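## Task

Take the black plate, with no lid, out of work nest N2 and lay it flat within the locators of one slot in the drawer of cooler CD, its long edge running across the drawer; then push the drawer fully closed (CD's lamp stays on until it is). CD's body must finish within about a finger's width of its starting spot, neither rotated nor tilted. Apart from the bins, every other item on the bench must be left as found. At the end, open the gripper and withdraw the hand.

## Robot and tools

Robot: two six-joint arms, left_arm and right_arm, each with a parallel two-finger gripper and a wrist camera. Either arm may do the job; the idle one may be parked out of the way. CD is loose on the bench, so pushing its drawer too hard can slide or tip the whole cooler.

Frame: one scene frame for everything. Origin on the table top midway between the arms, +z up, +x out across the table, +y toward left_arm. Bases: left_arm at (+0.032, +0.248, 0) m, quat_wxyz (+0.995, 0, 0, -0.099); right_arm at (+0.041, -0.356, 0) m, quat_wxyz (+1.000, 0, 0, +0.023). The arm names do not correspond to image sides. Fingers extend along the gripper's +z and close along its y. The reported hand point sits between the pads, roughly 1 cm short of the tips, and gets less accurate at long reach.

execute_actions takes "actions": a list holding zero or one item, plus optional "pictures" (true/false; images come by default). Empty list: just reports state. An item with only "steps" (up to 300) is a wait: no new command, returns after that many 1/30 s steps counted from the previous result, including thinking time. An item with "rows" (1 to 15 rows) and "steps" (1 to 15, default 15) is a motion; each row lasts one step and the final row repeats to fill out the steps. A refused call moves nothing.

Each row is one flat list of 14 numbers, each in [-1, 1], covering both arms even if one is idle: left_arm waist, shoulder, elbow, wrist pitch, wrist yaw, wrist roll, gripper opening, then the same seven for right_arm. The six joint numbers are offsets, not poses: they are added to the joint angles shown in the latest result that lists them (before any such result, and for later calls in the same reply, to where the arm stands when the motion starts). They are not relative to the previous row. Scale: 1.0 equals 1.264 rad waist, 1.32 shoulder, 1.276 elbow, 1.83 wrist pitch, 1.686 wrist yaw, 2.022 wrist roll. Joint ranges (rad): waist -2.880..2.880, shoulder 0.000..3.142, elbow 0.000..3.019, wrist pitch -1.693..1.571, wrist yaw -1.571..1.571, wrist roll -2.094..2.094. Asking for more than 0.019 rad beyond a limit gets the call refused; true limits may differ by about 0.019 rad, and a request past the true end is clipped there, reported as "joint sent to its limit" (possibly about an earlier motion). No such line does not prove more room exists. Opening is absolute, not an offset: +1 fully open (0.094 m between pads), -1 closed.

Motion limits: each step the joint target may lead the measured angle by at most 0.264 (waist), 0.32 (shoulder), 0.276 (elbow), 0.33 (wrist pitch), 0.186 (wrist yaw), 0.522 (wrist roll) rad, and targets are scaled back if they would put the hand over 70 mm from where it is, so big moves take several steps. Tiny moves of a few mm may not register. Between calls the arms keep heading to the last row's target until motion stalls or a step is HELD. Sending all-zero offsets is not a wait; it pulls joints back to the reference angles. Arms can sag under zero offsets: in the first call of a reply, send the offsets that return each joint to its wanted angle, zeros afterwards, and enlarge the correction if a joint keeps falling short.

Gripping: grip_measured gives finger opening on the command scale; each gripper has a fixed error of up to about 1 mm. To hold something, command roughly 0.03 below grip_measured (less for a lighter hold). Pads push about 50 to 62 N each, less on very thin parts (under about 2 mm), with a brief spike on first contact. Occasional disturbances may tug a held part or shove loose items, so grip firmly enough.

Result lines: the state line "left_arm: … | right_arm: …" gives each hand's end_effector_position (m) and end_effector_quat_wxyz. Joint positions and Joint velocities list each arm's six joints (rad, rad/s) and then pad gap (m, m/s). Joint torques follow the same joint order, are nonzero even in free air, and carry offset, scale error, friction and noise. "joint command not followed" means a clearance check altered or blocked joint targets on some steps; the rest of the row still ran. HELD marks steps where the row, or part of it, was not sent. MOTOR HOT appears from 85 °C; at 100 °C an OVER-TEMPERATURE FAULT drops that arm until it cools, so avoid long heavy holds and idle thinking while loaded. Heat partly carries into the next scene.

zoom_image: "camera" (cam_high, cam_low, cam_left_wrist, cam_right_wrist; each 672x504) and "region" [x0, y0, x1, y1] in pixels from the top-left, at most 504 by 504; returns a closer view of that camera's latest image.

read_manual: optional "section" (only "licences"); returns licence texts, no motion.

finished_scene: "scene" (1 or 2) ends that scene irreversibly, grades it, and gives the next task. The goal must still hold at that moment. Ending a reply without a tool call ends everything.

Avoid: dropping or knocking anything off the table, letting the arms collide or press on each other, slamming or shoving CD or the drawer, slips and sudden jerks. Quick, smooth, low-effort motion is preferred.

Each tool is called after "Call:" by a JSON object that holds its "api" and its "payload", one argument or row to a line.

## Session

Call:
{"api": "execute_actions", "payload": {
  "actions": []
}}

Scene clock: 0.00 s of 7200.00 s.
left_arm: end_effector_position=(+0.2424, -0.1672, +0.3057) grip_measured=+1.000 end_effector_quat_wxyz=(+0.095, +0.989, +0.113, +0.031) | right_arm: end_effector_position=(+0.9036, -0.3234, +0.1691) grip_measured=+1.000 end_effector_quat_wxyz=(+0.081, -0.409, +0.776, -0.473)
Joint positions: left_arm=[-0.897  1.429  1.512 -1.453  0.01   1.817  0.094] | right_arm=[ 0.142  2.488  2.53  -1.001  0.851 -1.064  0.094]
Joint velocities: left_arm=[-0.015 -0.005  0.007 -0.007  0.066 -0.007  0.   ] | right_arm=[-0.005 -0.015 -0.002  0.002  0.066 -0.022  0.   ]
Joint torques (N m, as the arm reports them, + toward a larger angle): no reading

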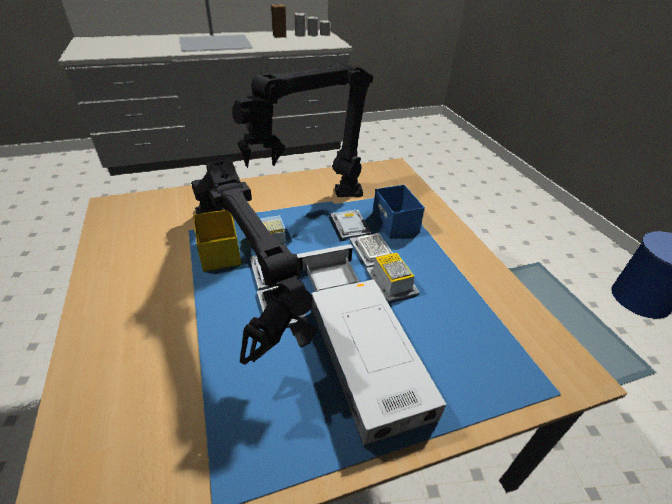

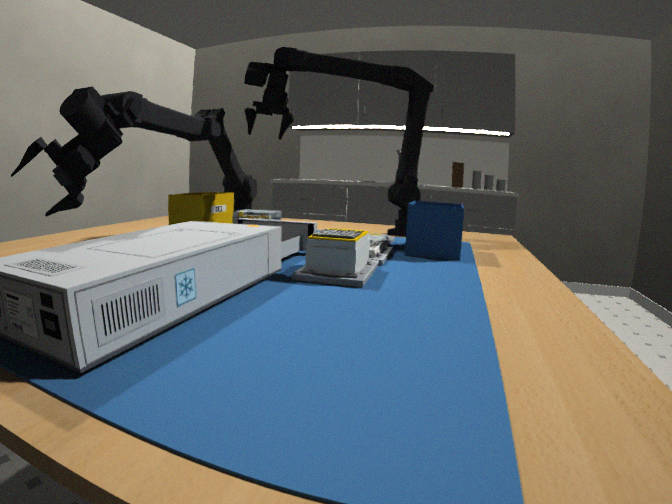

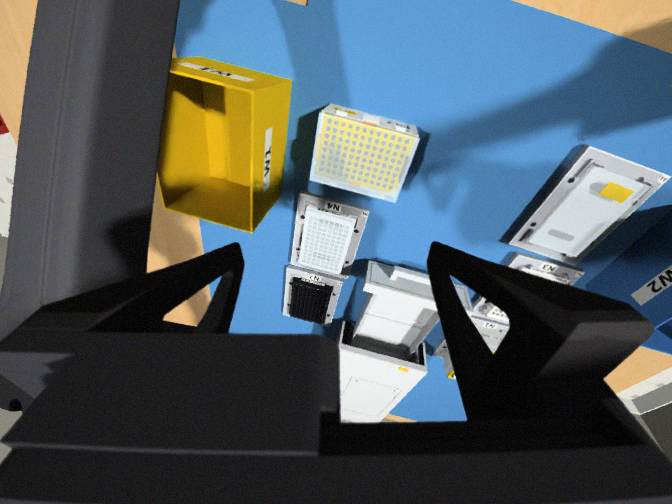

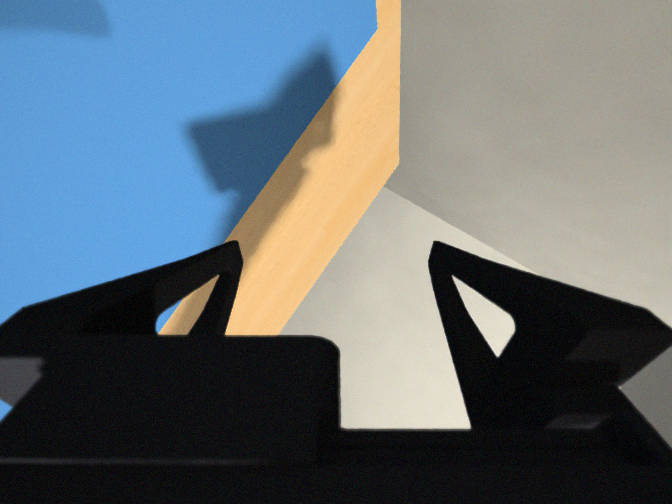

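Call:
{"api": "zoom_image", "payload": {
  "camera": "cam_left_wrist",
  "region": [270, 180, 520, 420]
}}

Call:
{"api": "zoom_image", "payload": {
  "camera": "cam_high",
  "region": [240, 200, 440, 340]
}}

Region (270, 180, 520, 420) of cam_left_wrist's 672x504 image, scaled by 2.016, with more detail than that image has; it fills the top 484 rows of this view, and the rest is white.

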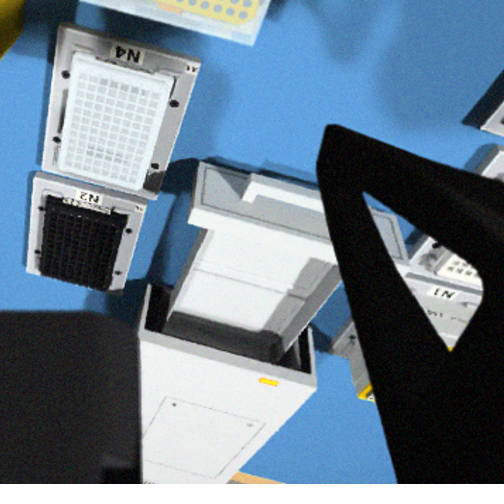

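Region (240, 200, 440, 340) of cam_high's 672x504 image, scaled by 2.520, with more detail than that image has; it fills the top 353 rows of this view, and the rest is white.

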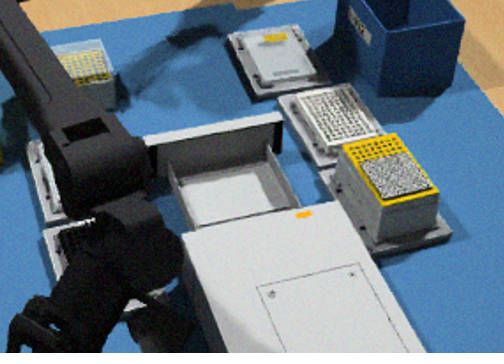

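Call:
{"api": "execute_actions", "payload": {
  "actions": [
    {"rows": [[0.0097,0,0.015,0,0,0,1,0.0066,-0.0078,-0.0114,-0.0087,-0.0102,0.0103,1],[0.0164,0,0.015,0,0,0,1,0.0072,-0.0112,-0.0161,-0.0108,-0.0145,0.0159,1],[0.0266,0,0.015,0,0,0,1,0.0081,-0.0164,-0.0232,-0.0138,-0.0209,0.0244,1],[0.0402,0,0.015,0,0,0,1,0.0094,-0.0233,-0.0328,-0.0179,-0.0296,0.0358,1],[0.057,0,0.015,0,0,0,1,0.0109,-0.0319,-0.0446,-0.023,-0.0404,0.05,1],[0.0773,0,0.015,0,0,0,1,0.0127,-0.0423,-0.0588,-0.0291,-0.0533,0.067,1],[0.0976,0,0.015,0,0,0,1,0.0145,-0.0527,-0.073,-0.0352,-0.0662,0.084,1],[0.1178,0,0.015,0,0,0,1,0.0164,-0.063,-0.0873,-0.0414,-0.0792,0.101,1],[0.1381,0,0.015,0,0,0,1,0.0182,-0.0734,-0.1015,-0.0475,-0.0921,0.118,1],[0.1584,0,0.015,0,0,0,1,0.02,-0.0838,-0.1157,-0.0536,-0.1051,0.1351,1],[0.1787,0,0.015,0,0,0,1,0.0219,-0.0941,-0.13,-0.0597,-0.118,0.1521,1],[0.199,0,0.015,0,0,0,1,0.0237,-0.1045,-0.1442,-0.0658,-0.1309,0.1691,1],[0.2192,0,0.015,0,0,0,1,0.0255,-0.1149,-0.1584,-0.072,-0.1439,0.1861,1],[0.2395,0,0.015,0,0,0,1,0.0273,-0.1253,-0.1726,-0.0781,-0.1568,0.2031,1],[0.2598,0,0.015,0,0,0,1,0.0292,-0.1356,-0.1869,-0.0842,-0.1698,0.2202,1]], "steps": 15}
  ],
  "pictures": false
}}

Call:
{"api": "execute_actions", "payload": {
  "actions": [
    {"rows": [[0.0671,0,0.015,0,0,0,1,0.0118,-0.0371,-0.0517,-0.0261,-0.0598,0.0925,1],[0.0874,0,0.015,0,0,0,1,0.0136,-0.0475,-0.0659,-0.0322,-0.0727,0.1095,1],[0.1077,0,0.015,0,0,0,1,0.0155,-0.0579,-0.0802,-0.0383,-0.0856,0.1265,1],[0.128,0,0.015,0,0,0,1,0.0173,-0.0682,-0.0944,-0.0444,-0.0986,0.1436,1],[0.1483,0,0.015,0,0,0,1,0.0191,-0.0786,-0.1086,-0.0505,-0.1115,0.1606,1],[0.1685,0,0.015,0,0,0,1,0.0209,-0.089,-0.1228,-0.0567,-0.1245,0.1776,1],[0.1888,0,0.015,0,0,0,1,0.0228,-0.0993,-0.1371,-0.0628,-0.1374,0.1946,1],[0.2091,0,0.015,0,0,0,1,0.0246,-0.1097,-0.1513,-0.0689,-0.1503,0.2116,1],[0.2294,0,0.015,0,0,0,1,0.0264,-0.1201,-0.1655,-0.075,-0.1633,0.2287,1],[0.2497,0,0.015,0,0,0,1,0.0283,-0.1304,-0.1798,-0.0811,-0.1762,0.2457,1],[0.2699,0,0.015,0,0,0,1,0.0301,-0.1408,-0.194,-0.0873,-0.1892,0.2627,1],[0.2902,0,0.015,0,0,0,1,0.0319,-0.1512,-0.2082,-0.0934,-0.2021,0.2797,1],[0.3105,0,0.015,0,0,0,1,0.0338,-0.1616,-0.2225,-0.0995,-0.215,0.2967,1],[0.3308,0,0.015,0,0,0,1,0.0356,-0.1719,-0.2367,-0.1056,-0.228,0.3138,1],[0.3511,0,0.015,0,0,0,1,0.0374,-0.1823,-0.2509,-0.1117,-0.2409,0.3308,1]], "steps": 15}
  ],
  "pictures": false
}}

Call:
{"api": "execute_actions", "payload": {
  "actions": [
    {"rows": [[0.0671,0,0.015,0,0,0,1,0.0118,-0.0371,-0.0517,-0.0261,-0.0598,0.0925,1],[0.0874,0,0.015,0,0,0,1,0.0136,-0.0475,-0.0659,-0.0322,-0.0727,0.1095,1],[0.1077,0,0.015,0,0,0,1,0.0155,-0.0579,-0.0802,-0.0383,-0.0856,0.1265,1],[0.128,0,0.015,0,0,0,1,0.0173,-0.0682,-0.0944,-0.0444,-0.0986,0.1436,1],[0.1483,0,0.015,0,0,0,1,0.0191,-0.0786,-0.1086,-0.0505,-0.1115,0.1606,1],[0.1685,0,0.015,0,0,0,1,0.0209,-0.089,-0.1228,-0.0567,-0.1245,0.1776,1],[0.1888,0,0.015,0,0,0,1,0.0228,-0.0993,-0.1371,-0.0628,-0.1374,0.1946,1],[0.2091,0,0.015,0,0,0,1,0.0246,-0.1097,-0.1513,-0.0689,-0.1503,0.2116,1],[0.2294,0,0.015,0,0,0,1,0.0264,-0.1201,-0.1655,-0.075,-0.1633,0.2287,1],[0.2462,0,0.015,0,0,0,1,0.028,-0.1287,-0.1773,-0.0801,-0.174,0.2428,1],[0.2598,0,0.015,0,0,0,1,0.0292,-0.1356,-0.1869,-0.0842,-0.1827,0.2542,1],[0.2699,0,0.015,0,0,0,1,0.0301,-0.1408,-0.194,-0.0873,-0.1892,0.2627,1],[0.2766,0,0.015,0,0,0,1,0.0307,-0.1442,-0.1987,-0.0893,-0.1934,0.2683,1],[0.2801,0,0.015,0,0,0,1,0.031,-0.146,-0.2011,-0.0903,-0.1956,0.2712,1],[0.2801,0,0.015,0,0,0,1,0.031,-0.146,-0.2011,-0.0903,-0.1956,0.2712,1]], "steps": 15}
  ],
  "pictures": false
}}

Call:
{"api": "execute_actions", "payload": {
  "actions": [
    {"steps": 20}
  ]
}}

Scene clock: 73.10 s of 7200.00 s.
left_arm: end_effector_position=(+0.3496, -0.0920, +0.3057) grip_measured=+1.000 end_effector_quat_wxyz=(+0.090, +0.963, +0.251, +0.044) | right_arm: end_effector_position=(+0.8497, -0.2807, +0.1324) grip_measured=+1.000 end_effector_quat_wxyz=(+0.108, -0.387, +0.856, -0.326)
Joint positions: left_arm=[-0.615  1.429  1.512 -1.453  0.01   1.817  0.094] | right_arm=[ 0.164  2.361  2.318 -1.121  0.588 -0.764  0.094]
Joint velocities: left_arm=[ 0.845 -0.005 -0.002 -0.002 -0.037  0.007  0.   ] | right_arm=[ 0.112 -0.454 -0.501 -0.325 -0.535  0.886  0.   ]
Joint torques (N m, as the arm reports them, + toward a larger angle): left_arm=[ -1.1  -11.88   9.1    0.48  -0.06  -0.08] | right_arm=[ -0.29 -30.96  11.49   0.51   0.33   0.11]
Steps of this call (steps 1 to 90: nothing new was sent; then 69.60 s passed at rest; steps 91 to 105: all 15 steps of this action). Readings (joint positions):
91: left_arm=[-0.897 1.429 1.512 -1.453 0.010 1.817] | right_arm=[0.142 2.488 2.528 -1.001 0.846 -1.063]
92: left_arm=[-0.896 1.429 1.512 -1.453 0.010 1.817] | right_arm=[0.142 2.487 2.524 -1.002 0.839 -1.058]
94: left_arm=[-0.890 1.429 1.512 -1.453 0.010 1.817] | right_arm=[0.142 2.481 2.508 -1.009 0.818 -1.043]
98: left_arm=[-0.829 1.429 1.512 -1.453 0.010 1.817] | right_arm=[0.145 2.451 2.447 -1.042 0.741 -0.969]
105: the state above

Scene clock: 73.60 s of 7200.00 s.
left_arm: end_effector_position=(+0.4550, +0.0548, +0.3057) grip_measured=+1.000 end_effector_quat_wxyz=(+0.080, +0.896, +0.433, +0.060) | right_arm: end_effector_position=(+0.7313, -0.2179, +0.1151) grip_measured=+1.000 end_effector_quat_wxyz=(+0.071, -0.236, +0.964, -0.102)
Joint positions: left_arm=[-0.224  1.429  1.512 -1.453  0.01   1.817  0.094] | right_arm=[ 0.201  2.163  2.027 -1.291  0.205 -0.248  0.094]
Joint velocities: left_arm=[ 0.767 -0.015 -0.007  0.012 -0.007  0.007  0.   ] | right_arm=[ 0.034 -0.396 -0.52  -0.359 -0.564  0.989  0.   ]
Joint torques (N m, as the arm reports them, + toward a larger angle): left_arm=[ -0.18 -11.73   9.06   0.43  -0.05  -0.07] | right_arm=[  0.21 -27.66  10.67  -0.08   0.04   0.11]
Steps of this call (steps 1 to 15: all 15 steps of this action). Readings (joint positions):
1: left_arm=[-0.586 1.429 1.512 -1.453 0.010 1.817] | right_arm=[0.167 2.346 2.297 -1.132 0.540 -0.730]
2: left_arm=[-0.557 1.429 1.512 -1.453 0.010 1.817] | right_arm=[0.170 2.329 2.275 -1.142 0.499 -0.695]
4: left_arm=[-0.502 1.429 1.512 -1.453 0.010 1.817] | right_arm=[0.177 2.298 2.234 -1.166 0.447 -0.627]
8: left_arm=[-0.399 1.429 1.512 -1.453 0.010 1.817] | right_arm=[0.188 2.248 2.158 -1.212 0.358 -0.489]
15: the state above

Scene clock: 74.10 s of 7200.00 s.
left_arm: end_effector_position=(+0.4957, +0.2160, +0.3057) grip_measured=+1.000 end_effector_quat_wxyz=(+0.068, +0.804, +0.586, +0.074) | right_arm: end_effector_position=(+0.6018, -0.1710, +0.1275) grip_measured=+1.000 end_effector_quat_wxyz=(-0.054, -0.030, +0.997, +0.047)
Joint positions: left_arm=[ 0.136  1.429  1.512 -1.453  0.01   1.817  0.094] | right_arm=[ 0.238  1.983  1.774 -1.443 -0.119  0.22   0.094]
Joint velocities: left_arm=[ 0.259  0.005 -0.007 -0.037  0.066 -0.037  0.   ] | right_arm=[ 0.034 -0.171 -0.081 -0.105 -0.007  0.505  0.   ]
Joint torques (N m, as the arm reports them, + toward a larger angle): left_arm=[ -2.69 -11.79   9.03   0.35  -0.04  -0.08] | right_arm=[ -1.03 -22.28  10.07  -0.18  -0.24   0.07]
Steps of this call (steps 1 to 15: all 15 steps of this action). Readings (joint positions):
1: left_arm=[-0.198 1.429 1.512 -1.453 0.010 1.817] | right_arm=[0.202 2.150 2.006 -1.302 0.157 -0.214]
2: left_arm=[-0.171 1.429 1.512 -1.453 0.010 1.817] | right_arm=[0.204 2.135 1.983 -1.313 0.116 -0.180]
4: left_arm=[-0.117 1.429 1.512 -1.453 0.010 1.817] | right_arm=[0.208 2.107 1.940 -1.337 0.063 -0.112]
8: left_arm=[-0.009 1.429 1.512 -1.453 0.010 1.817] | right_arm=[0.220 2.057 1.864 -1.383 -0.026 0.026]
15: the state above

Scene clock: 74.77 s of 7200.00 s.
left_arm: end_effector_position=(+0.4958, +0.2178, +0.3057) grip_measured=+1.000 end_effector_quat_wxyz=(+0.067, +0.803, +0.588, +0.074) | right_arm: end_effector_position=(+0.6001, -0.1706, +0.1318) grip_measured=+1.000 end_effector_quat_wxyz=(-0.054, +0.004, +0.997, +0.047)
Joint positions: left_arm=[ 0.139  1.429  1.512 -1.453  0.01   1.817  0.094] | right_arm=[ 0.239  1.973  1.772 -1.446 -0.12   0.29   0.094]
Joint velocities: left_arm=[-0.005  0.015 -0.012 -0.012  0.022 -0.022  0.   ] | right_arm=[-0.015 -0.005  0.012  0.002 -0.007 -0.022  0.   ]
Joint torques (N m, as the arm reports them, + toward a larger angle): left_arm=[ -1.18 -11.59   9.06   0.42  -0.03  -0.08] | right_arm=[ -0.64 -22.35   9.77  -0.34  -0.24   0.06]
Steps of this call (steps 1 to 20: the robot went on to your last target). Readings (joint positions):
1: left_arm=[0.142 1.429 1.512 -1.453 0.010 1.817] | right_arm=[0.239 1.978 1.773 -1.445 -0.120 0.234]
2: left_arm=[0.144 1.429 1.512 -1.453 0.010 1.817] | right_arm=[0.239 1.976 1.773 -1.446 -0.120 0.246]
4: left_arm=[0.143 1.429 1.512 -1.453 0.010 1.817] | right_arm=[0.239 1.973 1.773 -1.446 -0.120 0.262]
8: left_arm=[0.140 1.429 1.512 -1.453 0.010 1.817] | right_arm=[0.239 1.973 1.772 -1.446 -0.120 0.279]
20: the state above

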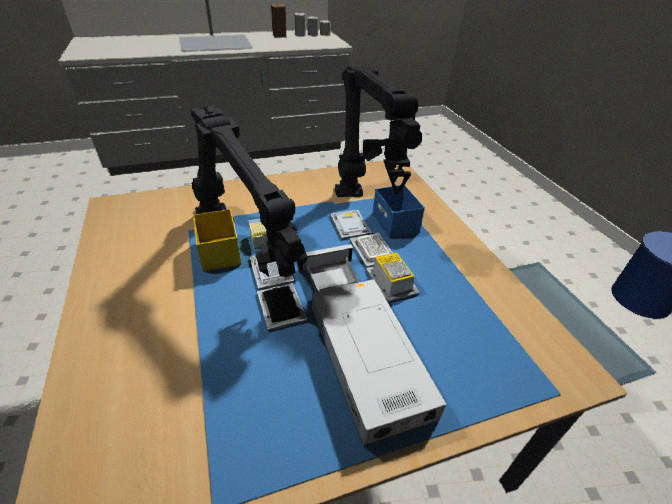

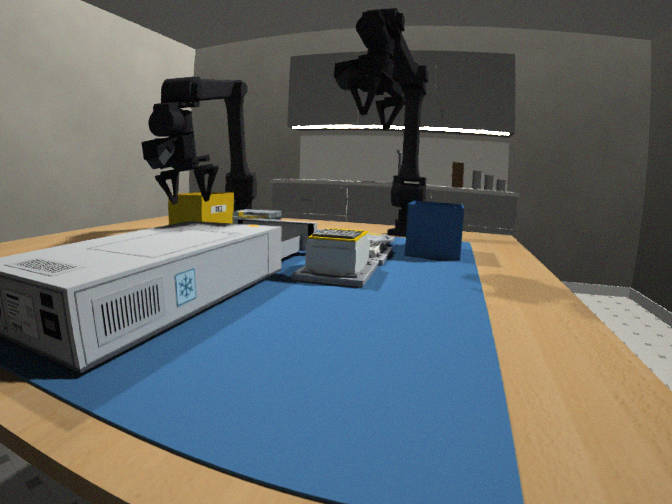

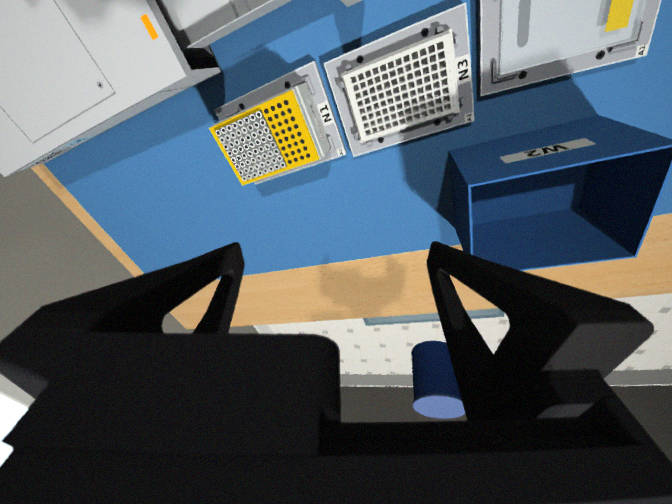

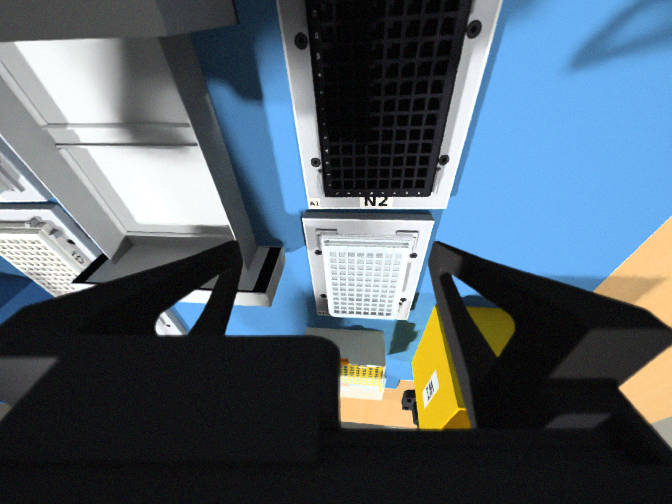

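Call:
{"api": "execute_actions", "payload": {
  "actions": [
    {"rows": [[0,0,0.015,0,0,0,1,-0.0069,0.0128,0.015,0.0085,0.0051,-0.0053,1],[0,0,0.015,0,0,0,1,-0.0075,0.0146,0.028,0.0112,0.0079,-0.0059,1],[0,0,0.015,0,0,0,1,-0.0084,0.0169,0.04,0.0145,0.0115,-0.0065,1],[0,0,0.015,0,0,0,1,-0.0095,0.0197,0.0414,0.0185,0.0158,-0.0073,1],[0,0,0.015,0,0,0,1,-0.0107,0.0229,0.0423,0.0231,0.0208,-0.0083,1],[0,0,0.015,0,0,0,1,-0.0121,0.0266,0.0433,0.0284,0.0265,-0.0094,1],[0,0,0.015,0,0,0,1,-0.0135,0.0303,0.0443,0.0337,0.0321,-0.0104,1],[0,0,0.015,0,0,0,1,-0.015,0.0345,0.0455,0.0396,0.0386,-0.0116,1],[0,0,0.015,0,0,0,1,-0.0166,0.0386,0.0466,0.0456,0.045,-0.0128,1],[0,0,0.015,0,0,0,1,-0.018,0.0423,0.0476,0.0509,0.0507,-0.0139,1],[0,0,0.015,0,0,0,1,-0.0194,0.046,0.0486,0.0561,0.0563,-0.015,1],[0,0,0.015,0,0,0,1,-0.0208,0.0497,0.0496,0.0614,0.062,-0.016,1],[0,0,0.015,0,0,0,1,-0.022,0.053,0.0505,0.0661,0.067,-0.017,1],[0,0,0.015,0,0,0,1,-0.023,0.0557,0.0512,0.07,0.0713,-0.0178,1],[0,0,0.015,0,0,0,1,-0.0237,0.0576,0.0517,0.0727,0.0741,-0.0183,1]], "steps": 15}
  ],
  "pictures": false
}}

Call:
{"api": "execute_actions", "payload": {
  "actions": [
    {"steps": 15}
  ]
}}

Scene clock: 115.47 s of 7200.00 s.
left_arm: end_effector_position=(+0.4958, +0.2178, +0.3057) grip_measured=+1.000 end_effector_quat_wxyz=(+0.067, +0.803, +0.588, +0.074) | right_arm: end_effector_position=(+0.6429, -0.1925, +0.1205) grip_measured=+1.000 end_effector_quat_wxyz=(+0.011, +0.002, +1.000, +0.006)
Joint positions: left_arm=[ 0.139  1.429  1.512 -1.453  0.01   1.817  0.094] | right_arm=[ 0.218  2.007  1.8   -1.338 -0.005  0.269  0.094]
Joint velocities: left_arm=[-0.005 -0.034 -0.002  0.002 -0.081  0.066  0.   ] | right_arm=[-0.063  0.171 -0.007  0.212  0.095 -0.095  0.   ]
Joint torques (N m, as the arm reports them, + toward a larger angle): left_arm=[ -0.76 -11.79   9.01   0.43  -0.04  -0.09] | right_arm=[ -1.26 -19.65  13.74   0.67   0.28  -0.05]
Steps of this call (steps 1 to 15: the robot went on to your last target; steps 16 to 90: nothing new was sent; then 37.20 s passed at rest; steps 91 to 105: all 15 steps of this action). Readings (joint positions):
91: left_arm=[0.139 1.429 1.512 -1.453 0.010 1.817] | right_arm=[0.239 1.973 1.772 -1.445 -0.119 0.290]
92: left_arm=[0.139 1.429 1.512 -1.453 0.010 1.817] | right_arm=[0.239 1.973 1.772 -1.444 -0.115 0.290]
94: left_arm=[0.139 1.429 1.512 -1.453 0.010 1.817] | right_arm=[0.238 1.974 1.774 -1.436 -0.104 0.288]
98: left_arm=[0.139 1.429 1.512 -1.453 0.010 1.817] | right_arm=[0.234 1.977 1.787 -1.406 -0.069 0.283]
105: the state above

Scene clock: 115.97 s of 7200.00 s.
left_arm: end_effector_position=(+0.4958, +0.2178, +0.3057) grip_measured=+1.000 end_effector_quat_wxyz=(+0.067, +0.803, +0.588, +0.074) | right_arm: end_effector_position=(+0.6469, -0.1967, +0.1069) grip_measured=+1.000 end_effector_quat_wxyz=(+0.007, +0.002, +1.000, +0.002)
Joint positions: left_arm=[ 0.139  1.429  1.512 -1.453  0.01   1.817  0.094] | right_arm=[ 0.211  2.03   1.8   -1.326 -0.     0.262  0.094]
Joint velocities: left_arm=[ 0.005 -0.005  0.012  0.017  0.007  0.037  0.   ] | right_arm=[ 0.005 -0.005  0.002 -0.007 -0.007 -0.037  0.   ]
Joint torques (N m, as the arm reports them, + toward a larger angle): left_arm=[ -0.64 -11.86   9.01   0.38  -0.04  -0.08] | right_arm=[ -0.88 -21.4   13.52   0.82   0.27  -0.07]
Steps of this call (steps 1 to 15: the robot went on to your last target). Readings (joint positions):
1: left_arm=[0.139 1.429 1.512 -1.453 0.010 1.817] | right_arm=[0.215 2.012 1.800 -1.332 -0.002 0.268]
2: left_arm=[0.139 1.429 1.512 -1.453 0.010 1.817] | right_arm=[0.214 2.018 1.800 -1.329 -0.000 0.267]
4: left_arm=[0.139 1.429 1.512 -1.453 0.010 1.817] | right_arm=[0.211 2.026 1.800 -1.327 -0.000 0.265]
8: left_arm=[0.139 1.429 1.512 -1.453 0.010 1.817] | right_arm=[0.211 2.030 1.800 -1.326 -0.000 0.263]
15: the state above

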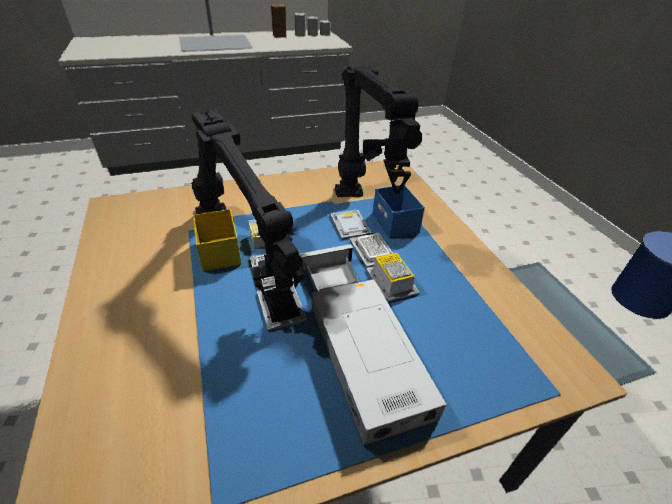

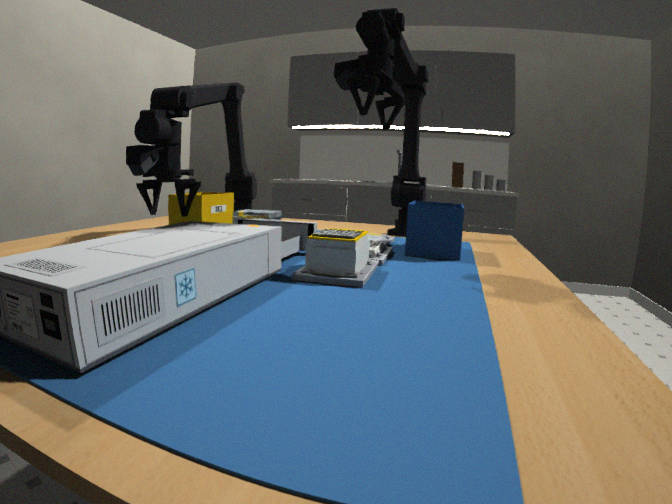

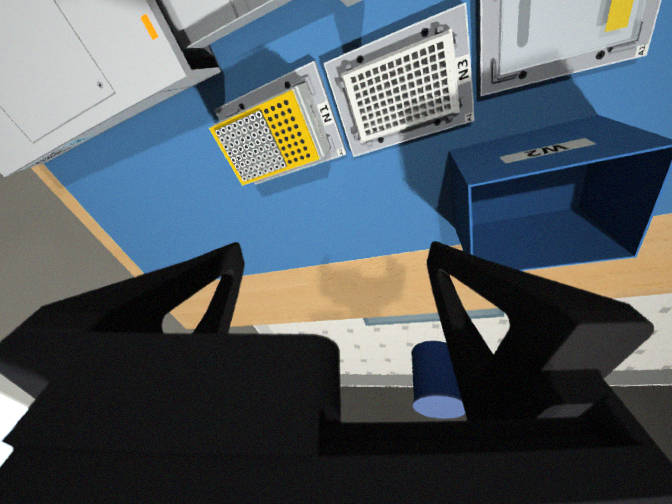

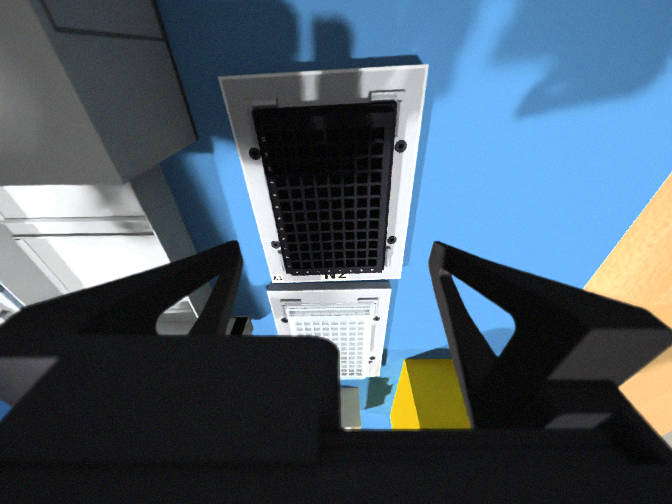

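Call:
{"api": "zoom_image", "payload": {
  "camera": "cam_right_wrist",
  "region": [200, 50, 460, 300]
}}

Region (200, 50, 460, 300) of cam_right_wrist's 672x504 image, scaled by 1.938, with more detail than that image has; it fills the top 485 rows of this view, and the rest is white.

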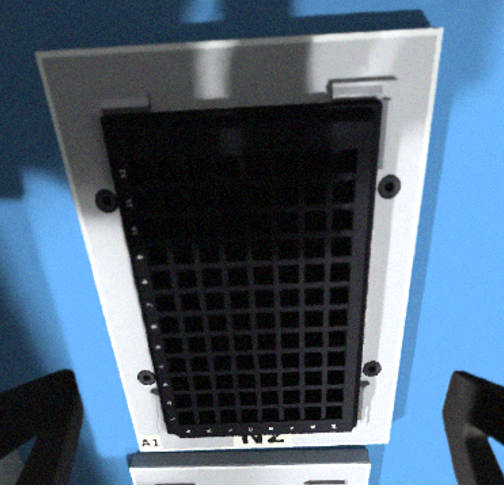

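Call:
{"api": "execute_actions", "payload": {
  "actions": [
    {"rows": [[0,0,0.015,0,0,0,1,0.0041,0.017,0.01,0.0087,0,-0.0051,1],[0,0,0.015,0,0,0,1,0.0044,0.019,-0.004,0.0109,0,-0.0059,1],[0,0,0.015,0,0,0,1,0.0047,0.0212,-0.0091,0.0137,0,-0.007,1],[0,0,0.015,0,0,0,1,0.0051,0.0235,-0.0125,0.0169,0,-0.0083,1],[0,0,0.015,0,0,0,1,0.0055,0.0261,-0.0165,0.0208,0,-0.0098,1],[0,0,0.015,0,0,0,1,0.006,0.0287,-0.021,0.0251,0,-0.0115,1],[0,0,0.015,0,0,0,1,0.0066,0.0313,-0.0255,0.0295,0,-0.0132,1],[0,0,0.015,0,0,0,1,0.0071,0.0339,-0.0306,0.0344,0,-0.0151,1],[0,0,0.015,0,0,0,1,0.0077,0.0365,-0.0356,0.0393,0,-0.017,1],[0,0,0.015,0,0,0,1,0.0082,0.0392,-0.0402,0.0437,0,-0.0187,1],[0,0,0.015,0,0,0,1,0.0087,0.0414,-0.0447,0.0481,0,-0.0204,1],[0,0,0.015,0,0,0,1,0.0092,0.0434,-0.0492,0.0525,0,-0.0221,1],[0,0,0.015,0,0,0,1,0.0097,0.045,-0.0531,0.0563,0,-0.0236,1],[0,0,0.015,0,0,0,1,0.01,0.0463,-0.0565,0.0596,0,-0.0249,1],[0,0,0.015,0,0,0,1,0.0103,0.047,-0.0588,0.0617,0,-0.0257,1]], "steps": 15}
  ],
  "pictures": false
}}

Call:
{"api": "execute_actions", "payload": {
  "actions": [
    {"steps": 15}
  ]
}}

Scene clock: 140.70 s of 7200.00 s.
left_arm: end_effector_position=(+0.4958, +0.2178, +0.3057) grip_measured=+1.000 end_effector_quat_wxyz=(+0.067, +0.803, +0.588, +0.074) | right_arm: end_effector_position=(+0.6438, -0.1948, +0.0660) grip_measured=+1.000 end_effector_quat_wxyz=(+0.005, -0.015, +1.000, +0.001)
Joint positions: left_arm=[ 0.139  1.429  1.512 -1.453  0.01   1.817  0.094] | right_arm=[ 0.215  2.058  1.734 -1.237 -0.     0.231  0.094]
Joint velocities: left_arm=[ 0.005 -0.005 -0.007  0.012  0.007 -0.022  0.   ] | right_arm=[ 0.034  0.142 -0.149  0.159 -0.007 -0.051  0.   ]
Joint torques (N m, as the arm reports them, + toward a larger angle): left_arm=[ -0.71 -11.75   9.02   0.31  -0.05  -0.09] | right_arm=[  0.14 -20.44   9.8    0.8    0.06  -0.09]
Steps of this call (steps 1 to 15: the robot went on to your last target; steps 16 to 90: nothing new was sent; then 21.23 s passed at rest; steps 91 to 105: all 15 steps of this action). Readings (joint positions):
91: left_arm=[0.139 1.429 1.512 -1.453 0.010 1.817] | right_arm=[0.211 2.030 1.800 -1.326 -0.000 0.262]
92: left_arm=[0.139 1.429 1.512 -1.453 0.010 1.817] | right_arm=[0.211 2.030 1.800 -1.324 -0.000 0.261]
94: left_arm=[0.139 1.429 1.512 -1.453 0.010 1.817] | right_arm=[0.211 2.030 1.795 -1.317 -0.000 0.260]
98: left_arm=[0.139 1.429 1.512 -1.453 0.010 1.817] | right_arm=[0.211 2.032 1.776 -1.292 -0.000 0.252]
105: the state above

Scene clock: 141.20 s of 7200.00 s.
left_arm: end_effector_position=(+0.4958, +0.2178, +0.3057) grip_measured=+1.000 end_effector_quat_wxyz=(+0.067, +0.803, +0.588, +0.074) | right_arm: end_effector_position=(+0.6401, -0.1939, +0.0512) grip_measured=+1.000 end_effector_quat_wxyz=(-0.004, -0.023, +1.000, -0.001)
Joint positions: left_arm=[ 0.139  1.429  1.512 -1.453  0.01   1.817  0.094] | right_arm=[ 0.218  2.075  1.721 -1.226 -0.     0.22   0.094]
Joint velocities: left_arm=[-0.015 -0.015 -0.012 -0.007  0.022 -0.022  0.   ] | right_arm=[-0.005 -0.005 -0.017 -0.007 -0.022 -0.037  0.   ]
Joint torques (N m, as the arm reports them, + toward a larger angle): left_arm=[ -0.75 -11.92   9.02   0.38  -0.05  -0.08] | right_arm=[ -0.25 -21.17   9.87   0.7    0.05  -0.1 ]
Steps of this call (steps 1 to 15: the robot went on to your last target). Readings (joint positions):
1: left_arm=[0.139 1.429 1.512 -1.453 0.010 1.817] | right_arm=[0.216 2.062 1.729 -1.233 -0.000 0.228]
2: left_arm=[0.139 1.429 1.512 -1.453 0.010 1.817] | right_arm=[0.217 2.066 1.726 -1.230 -0.000 0.226]
4: left_arm=[0.139 1.429 1.512 -1.453 0.010 1.817] | right_arm=[0.218 2.072 1.722 -1.229 -0.000 0.224]
8: left_arm=[0.139 1.429 1.512 -1.453 0.010 1.817] | right_arm=[0.218 2.075 1.721 -1.227 -0.000 0.221]
15: the state above

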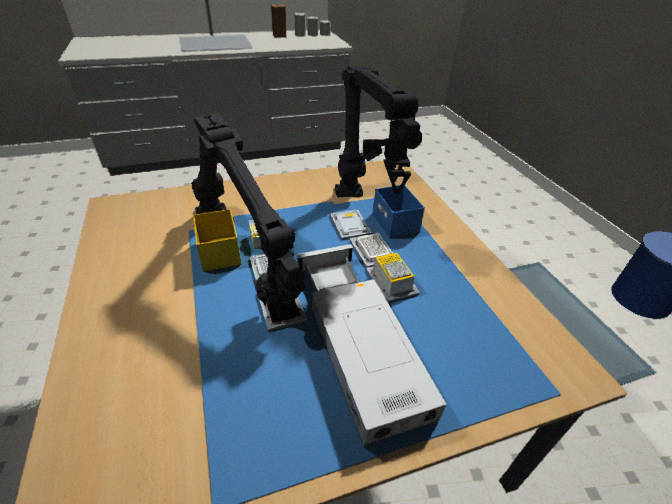

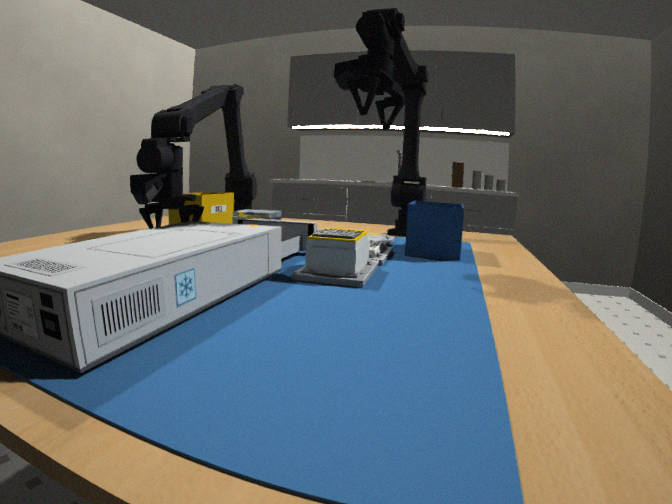

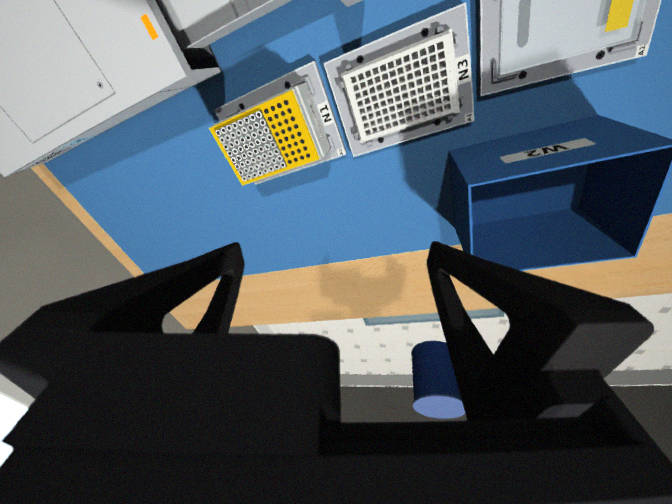

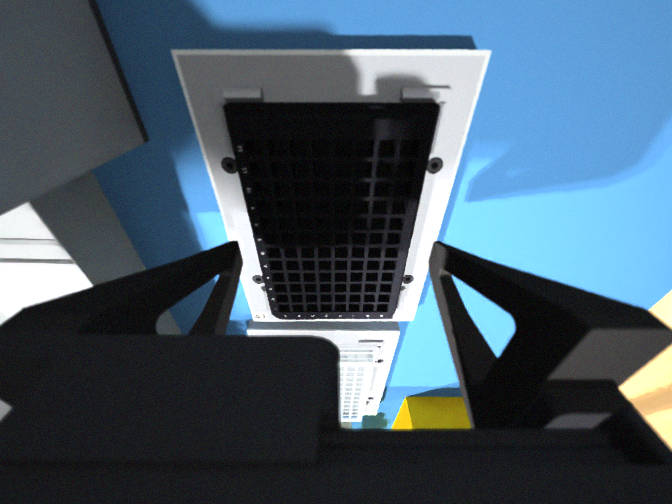

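Call:
{"api": "zoom_image", "payload": {
  "camera": "cam_right_wrist",
  "region": [200, 80, 470, 330]
}}

Region (200, 80, 470, 330) of cam_right_wrist's 672x504 image, scaled by 1.867, with more detail than that image has; it fills the top 467 rows of this view, and the rest is white.

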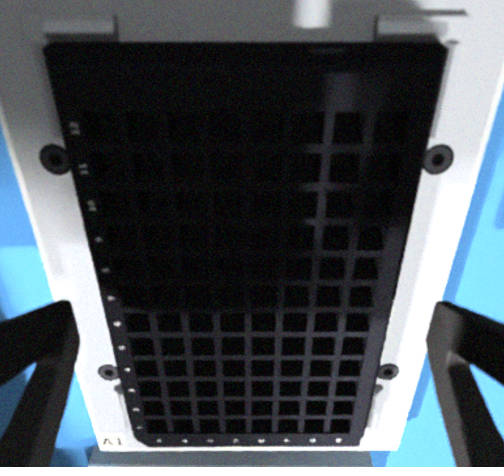

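Call:
{"api": "zoom_image", "payload": {
  "camera": "cam_right_wrist",
  "region": [360, 80, 460, 180]
}}

Call:
{"api": "zoom_image", "payload": {
  "camera": "cam_high",
  "region": [245, 270, 325, 340]
}}

Region (360, 80, 460, 180) of cam_right_wrist's 672x504 image, scaled by 5.040, with more detail than that image has.

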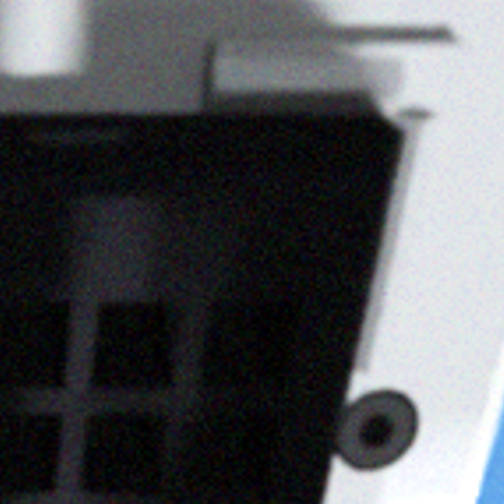

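Region (245, 270, 325, 340) of cam_high's 672x504 image, scaled by 6.300, with more detail than that image has; it fills the top 441 rows of this view, and the rest is white.

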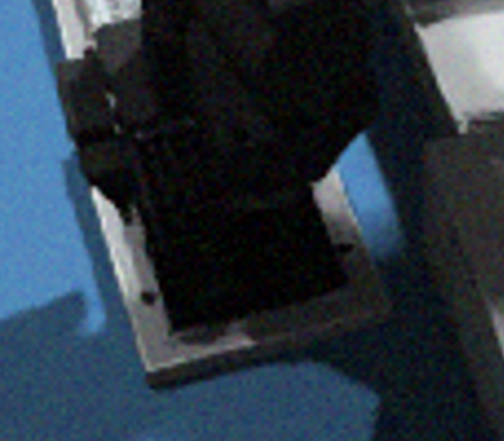

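Call:
{"api": "execute_actions", "payload": {
  "actions": [
    {"rows": [[0,0,0.015,0,0,0,1,0.005,0.011,0.001,0.008,0,0,1],[0,0,0.015,0,0,0,1,0.006,0.011,-0.0005,0.0095,0,0,1],[0,0,0.015,0,0,0,1,0.007,0.011,-0.002,0.011,0,0,1],[0,0,0.015,0,0,0,1,0.0078,0.011,-0.004,0.013,0,0,1],[0,0,0.015,0,0,0,1,0.0083,0.011,-0.006,0.015,0,0,1],[0,0,0.015,0,0,0,1,0.0083,0.011,-0.008,0.017,0,0,1],[0,0,0.015,0,0,0,1,0.0083,0.011,-0.01,0.019,0,0,1],[0,0,0.015,0,0,0,1,0.0083,0.011,-0.012,0.021,0,0,1],[0,0,0.015,0,0,0,1,0.0083,0.011,-0.014,0.023,0,0,1],[0,0,0.015,0,0,0,1,0.0083,0.011,-0.0155,0.025,0,0,1],[0,0,0.015,0,0,0,1,0.0083,0.011,-0.0165,0.026,0,0,1],[0,0,0.015,0,0,0,1,0.0083,0.011,-0.0172,0.0268,0,0,1]], "steps": 15}
  ],
  "pictures": false
}}

Call:
{"api": "execute_actions", "payload": {
  "actions": [
    {"steps": 10}
  ]
}}

Scene clock: 171.27 s of 7200.00 s.
left_arm: end_effector_position=(+0.4958, +0.2178, +0.3057) grip_measured=+1.000 end_effector_quat_wxyz=(+0.067, +0.803, +0.588, +0.074) | right_arm: end_effector_position=(+0.6399, -0.1912, +0.0437) grip_measured=+1.000 end_effector_quat_wxyz=(+0.002, -0.025, +1.000, +0.001)
Joint positions: left_arm=[ 0.139  1.429  1.512 -1.453  0.01   1.817  0.094] | right_arm=[ 0.222  2.075  1.7   -1.192 -0.     0.219  0.094]
Joint velocities: left_arm=[ 0.005 -0.015  0.007 -0.012 -0.051 -0.022  0.   ] | right_arm=[-0.015 -0.015 -0.017  0.012  0.007 -0.037  0.   ]
Joint torques (N m, as the arm reports them, + toward a larger angle): left_arm=[ -0.76 -11.75   9.07   0.36  -0.06  -0.08] | right_arm=[  0.03 -21.7    9.51   0.83   0.06   0.02]
Steps of this call (steps 1 to 15: the robot went on to your last target; steps 16 to 90: nothing new was sent; then 26.57 s passed at rest; steps 91 to 105: all 15 steps of this action). Readings (joint positions):
91: left_arm=[0.139 1.429 1.512 -1.453 0.010 1.817] | right_arm=[0.218 2.075 1.721 -1.226 -0.000 0.219]
92: left_arm=[0.139 1.429 1.512 -1.453 0.010 1.817] | right_arm=[0.218 2.075 1.721 -1.226 -0.000 0.219]
94: left_arm=[0.139 1.429 1.512 -1.453 0.010 1.817] | right_arm=[0.218 2.075 1.721 -1.221 -0.000 0.219]
98: left_arm=[0.139 1.429 1.512 -1.453 0.010 1.817] | right_arm=[0.220 2.075 1.714 -1.207 -0.000 0.219]
105: the state above

Scene clock: 171.60 s of 7200.00 s.
left_arm: end_effector_position=(+0.4958, +0.2178, +0.3057) grip_measured=+1.000 end_effector_quat_wxyz=(+0.067, +0.803, +0.588, +0.074) | right_arm: end_effector_position=(+0.6402, -0.1911, +0.0437) grip_measured=+1.000 end_effector_quat_wxyz=(+0.003, -0.025, +1.000, +0.001)
Joint positions: left_arm=[ 0.139  1.429  1.512 -1.453  0.01   1.817  0.094] | right_arm=[ 0.222  2.075  1.7   -1.19  -0.     0.219  0.094]
Joint velocities: left_arm=[-0.015 -0.015  0.007 -0.007 -0.007 -0.051  0.   ] | right_arm=[-0.005 -0.015 -0.007 -0.007  0.051  0.051  0.   ]
Joint torques (N m, as the arm reports them, + toward a larger angle): left_arm=[ -0.71 -11.7    9.     0.47  -0.05  -0.09] | right_arm=[ -0.22 -21.56   9.47   0.77   0.06   0.02]
Steps of this call (steps 1 to 10: the robot went on to your last target). Readings (joint positions):
1: left_arm=[0.139 1.429 1.512 -1.453 0.010 1.817] | right_arm=[0.222 2.075 1.700 -1.191 -0.000 0.219]
2: left_arm=[0.139 1.429 1.512 -1.453 0.010 1.817] | right_arm=[0.222 2.075 1.700 -1.191 -0.000 0.219]
4: left_arm=[0.139 1.429 1.512 -1.453 0.010 1.817] | right_arm=[0.222 2.075 1.700 -1.190 -0.000 0.219]
8: left_arm=[0.139 1.429 1.512 -1.453 0.010 1.817] | right_arm=[0.222 2.075 1.700 -1.190 -0.000 0.219]
10: the state above

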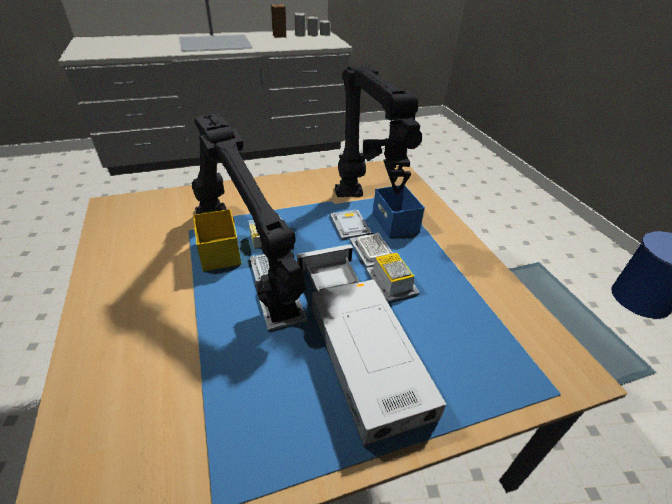

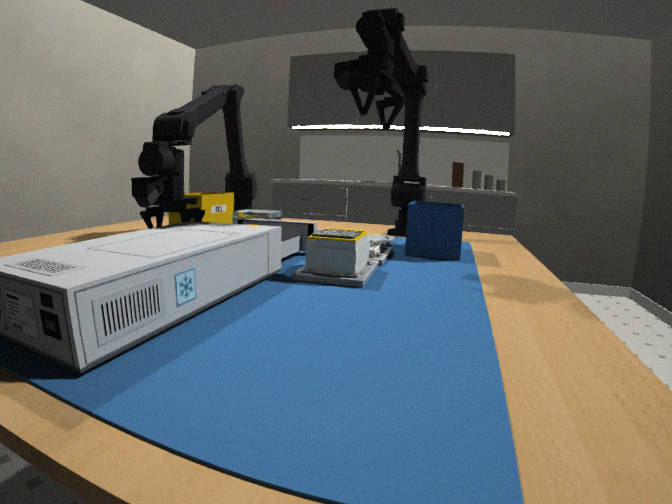

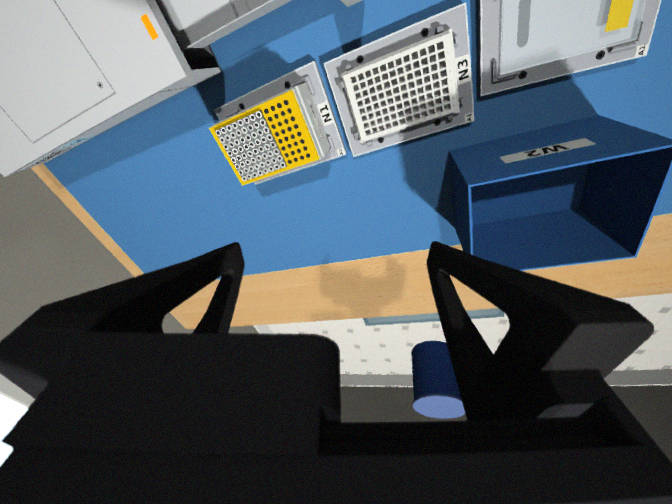

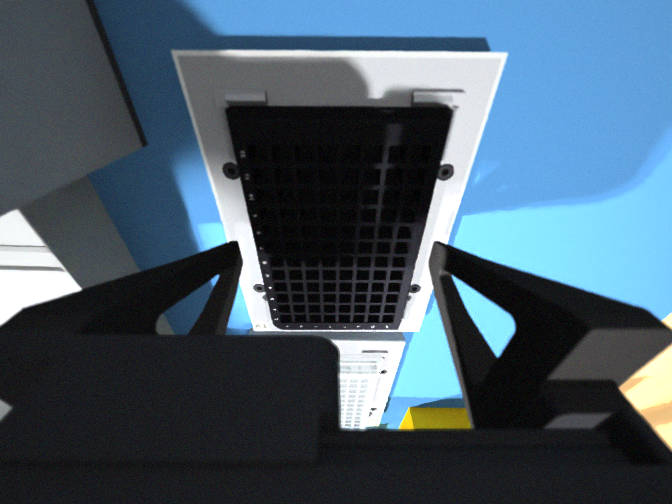

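Call:
{"api": "zoom_image", "payload": {
  "camera": "cam_right_wrist",
  "region": [200, 85, 470, 335]
}}

Region (200, 85, 470, 335) of cam_right_wrist's 672x504 image, scaled by 1.867, with more detail than that image has; it fills the top 467 rows of this view, and the rest is white.

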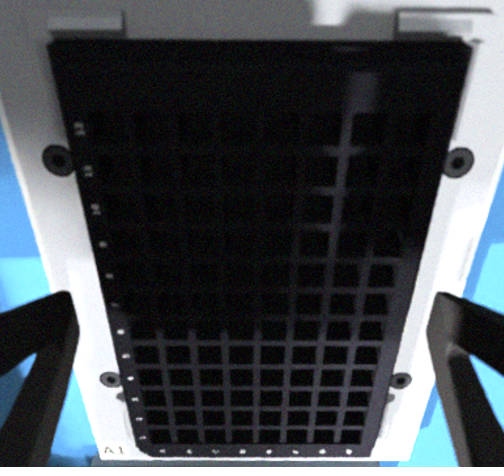

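Call:
{"api": "execute_actions", "payload": {
  "actions": [
    {"rows": [[0,0,0.015,0,0,0,1,0,0.011,-0.002,0.003,0.002,0,1],[0,0,0.015,0,0,0,1,0,0.011,-0.004,0.003,0.004,0,1],[0,0,0.015,0,0,0,1,0,0.011,-0.0055,0.003,0.005,0,0.97],[0,0,0.015,0,0,0,1,0,0.011,-0.007,0.003,0.006,0,0.94],[0,0,0.015,0,0,0,1,0,0.011,-0.0075,0.003,0.006,0,0.92],[0,0,0.015,0,0,0,1,0,0.011,-0.0075,0.003,0.006,0,0.9],[0,0,0.015,0,0,0,1,0,0.011,-0.0075,0.003,0.006,0,0.88],[0,0,0.015,0,0,0,1,0,0.011,-0.0075,0.003,0.006,0,0.86],[0,0,0.015,0,0,0,1,0,0.011,-0.0075,0.003,0.006,0,0.84],[0,0,0.015,0,0,0,1,0,0.011,-0.0075,0.003,0.006,0,0.82],[0,0,0.015,0,0,0,1,0,0.011,-0.0075,0.003,0.006,0,0.8],[0,0,0.015,0,0,0,1,0,0.011,-0.0075,0.003,0.006,0,0.78],[0,0,0.015,0,0,0,1,0,0.011,-0.0075,0.003,0.006,0,0.76]], "steps": 15}
  ],
  "pictures": false
}}

Call:
{"api": "execute_actions", "payload": {
  "actions": [
    {"steps": 8}
  ]
}}

Scene clock: 182.27 s of 7200.00 s.
left_arm: end_effector_position=(+0.4958, +0.2178, +0.3057) grip_measured=+1.000 end_effector_quat_wxyz=(+0.067, +0.803, +0.588, +0.074) | right_arm: end_effector_position=(+0.6372, -0.1929, +0.0406) grip_measured=+0.763 end_effector_quat_wxyz=(-0.001, -0.025, +1.000, -0.003)
Joint positions: left_arm=[ 0.139  1.429  1.512 -1.453  0.01   1.817  0.094] | right_arm=[ 0.222  2.075  1.691 -1.19   0.005  0.219  0.083]
Joint velocities: left_arm=[-0.005 -0.005 -0.007 -0.007 -0.022  0.007  0.   ] | right_arm=[-0.005 -0.005  0.002 -0.012 -0.022 -0.037 -0.002]
Joint torques (N m, as the arm reports them, + toward a larger angle): left_arm=[ -0.69 -11.7    9.02   0.48  -0.05  -0.09] | right_arm=[ -0.83 -21.45   9.32   0.46   0.29   0.01]
Steps of this call (steps 1 to 15: the robot went on to your last target; steps 16 to 90: nothing new was sent; then 7.17 s passed at rest; steps 91 to 105: all 15 steps of this action). Readings (joint positions):
91: left_arm=[0.139 1.429 1.512 -1.453 0.010 1.817] | right_arm=[0.222 2.075 1.700 -1.190 -0.000 0.219]
92: left_arm=[0.139 1.429 1.512 -1.453 0.010 1.817] | right_arm=[0.222 2.075 1.700 -1.190 0.001 0.219]
94: left_arm=[0.139 1.429 1.512 -1.453 0.010 1.817] | right_arm=[0.222 2.075 1.698 -1.190 0.004 0.219]
98: left_arm=[0.139 1.429 1.512 -1.453 0.010 1.817] | right_arm=[0.222 2.075 1.692 -1.190 0.005 0.219]
105: the state above

Scene clock: 182.53 s of 7200.00 s.
left_arm: end_effector_position=(+0.4958, +0.2178, +0.3057) grip_measured=+1.000 end_effector_quat_wxyz=(+0.067, +0.803, +0.588, +0.074) | right_arm: end_effector_position=(+0.6372, -0.1929, +0.0406) grip_measured=+0.763 end_effector_quat_wxyz=(-0.001, -0.025, +1.000, -0.003)
Joint positions: left_arm=[ 0.139  1.429  1.512 -1.453  0.01   1.817  0.094] | right_arm=[ 0.222  2.075  1.691 -1.19   0.005  0.219  0.083]
Joint velocities: left_arm=[-0.005  0.005  0.002  0.002  0.051 -0.022  0.   ] | right_arm=[-0.024  0.005  0.002 -0.007  0.051  0.051 -0.   ]
Joint torques (N m, as the arm reports them, + toward a larger angle): left_arm=[ -0.78 -11.7    9.03   0.26  -0.05  -0.09] | right_arm=[ -0.74 -21.66   9.32   0.47   0.29   0.01]
Steps of this call (steps 1 to 8: the robot went on to your last target). Readings (joint positions):
1: left_arm=[0.139 1.429 1.512 -1.453 0.010 1.817] | right_arm=[0.222 2.075 1.691 -1.190 0.005 0.219]
2: left_arm=[0.139 1.429 1.512 -1.453 0.010 1.817] | right_arm=[0.222 2.075 1.691 -1.190 0.005 0.219]
4: left_arm=[0.139 1.429 1.512 -1.453 0.010 1.817] | right_arm=[0.222 2.075 1.691 -1.190 0.005 0.219]
8: the state above

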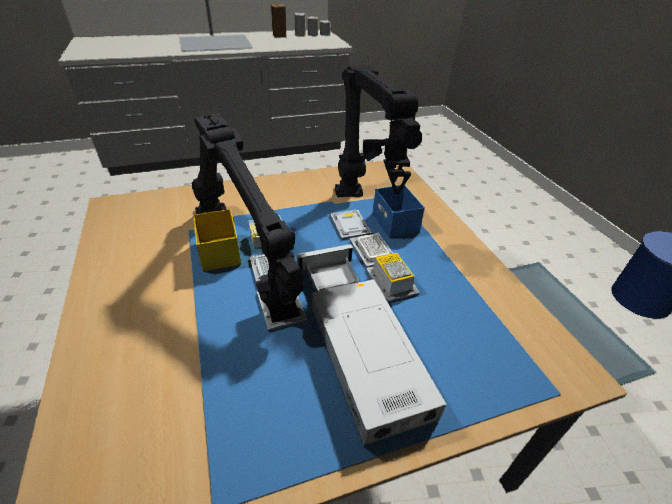

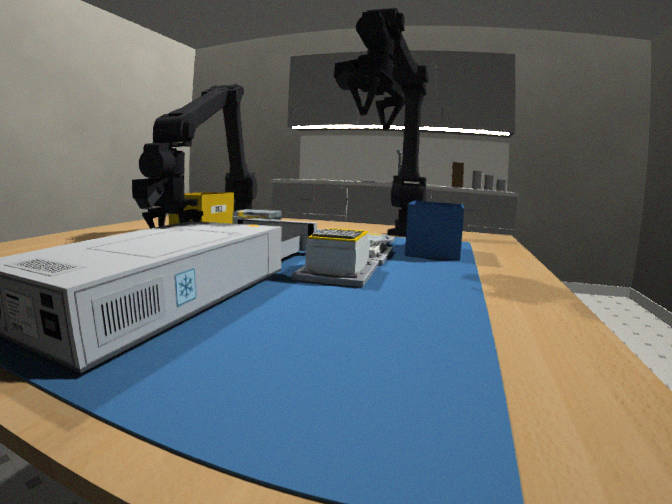

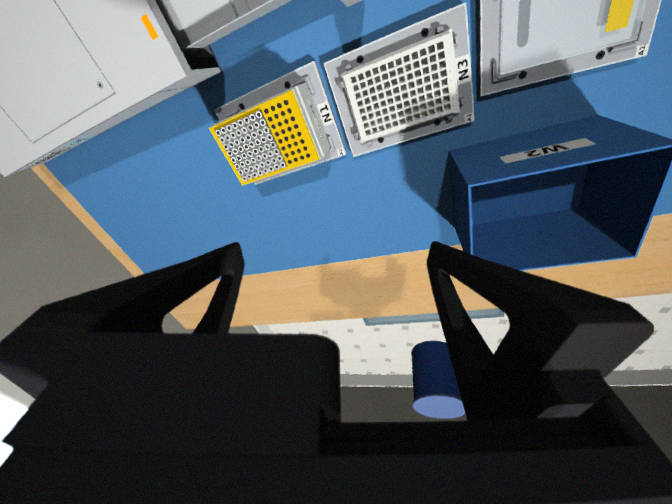

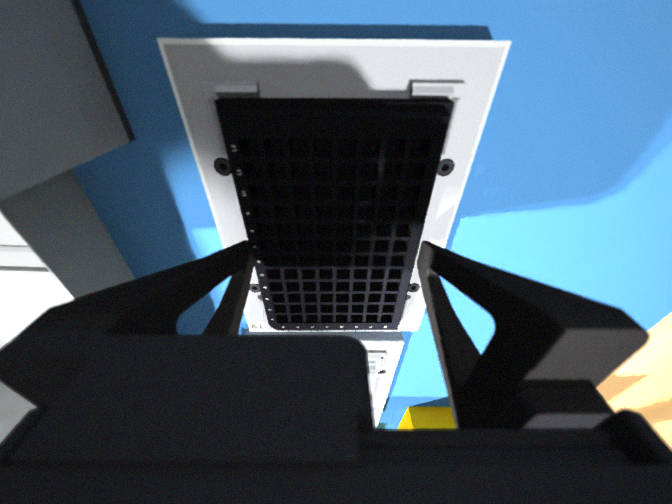

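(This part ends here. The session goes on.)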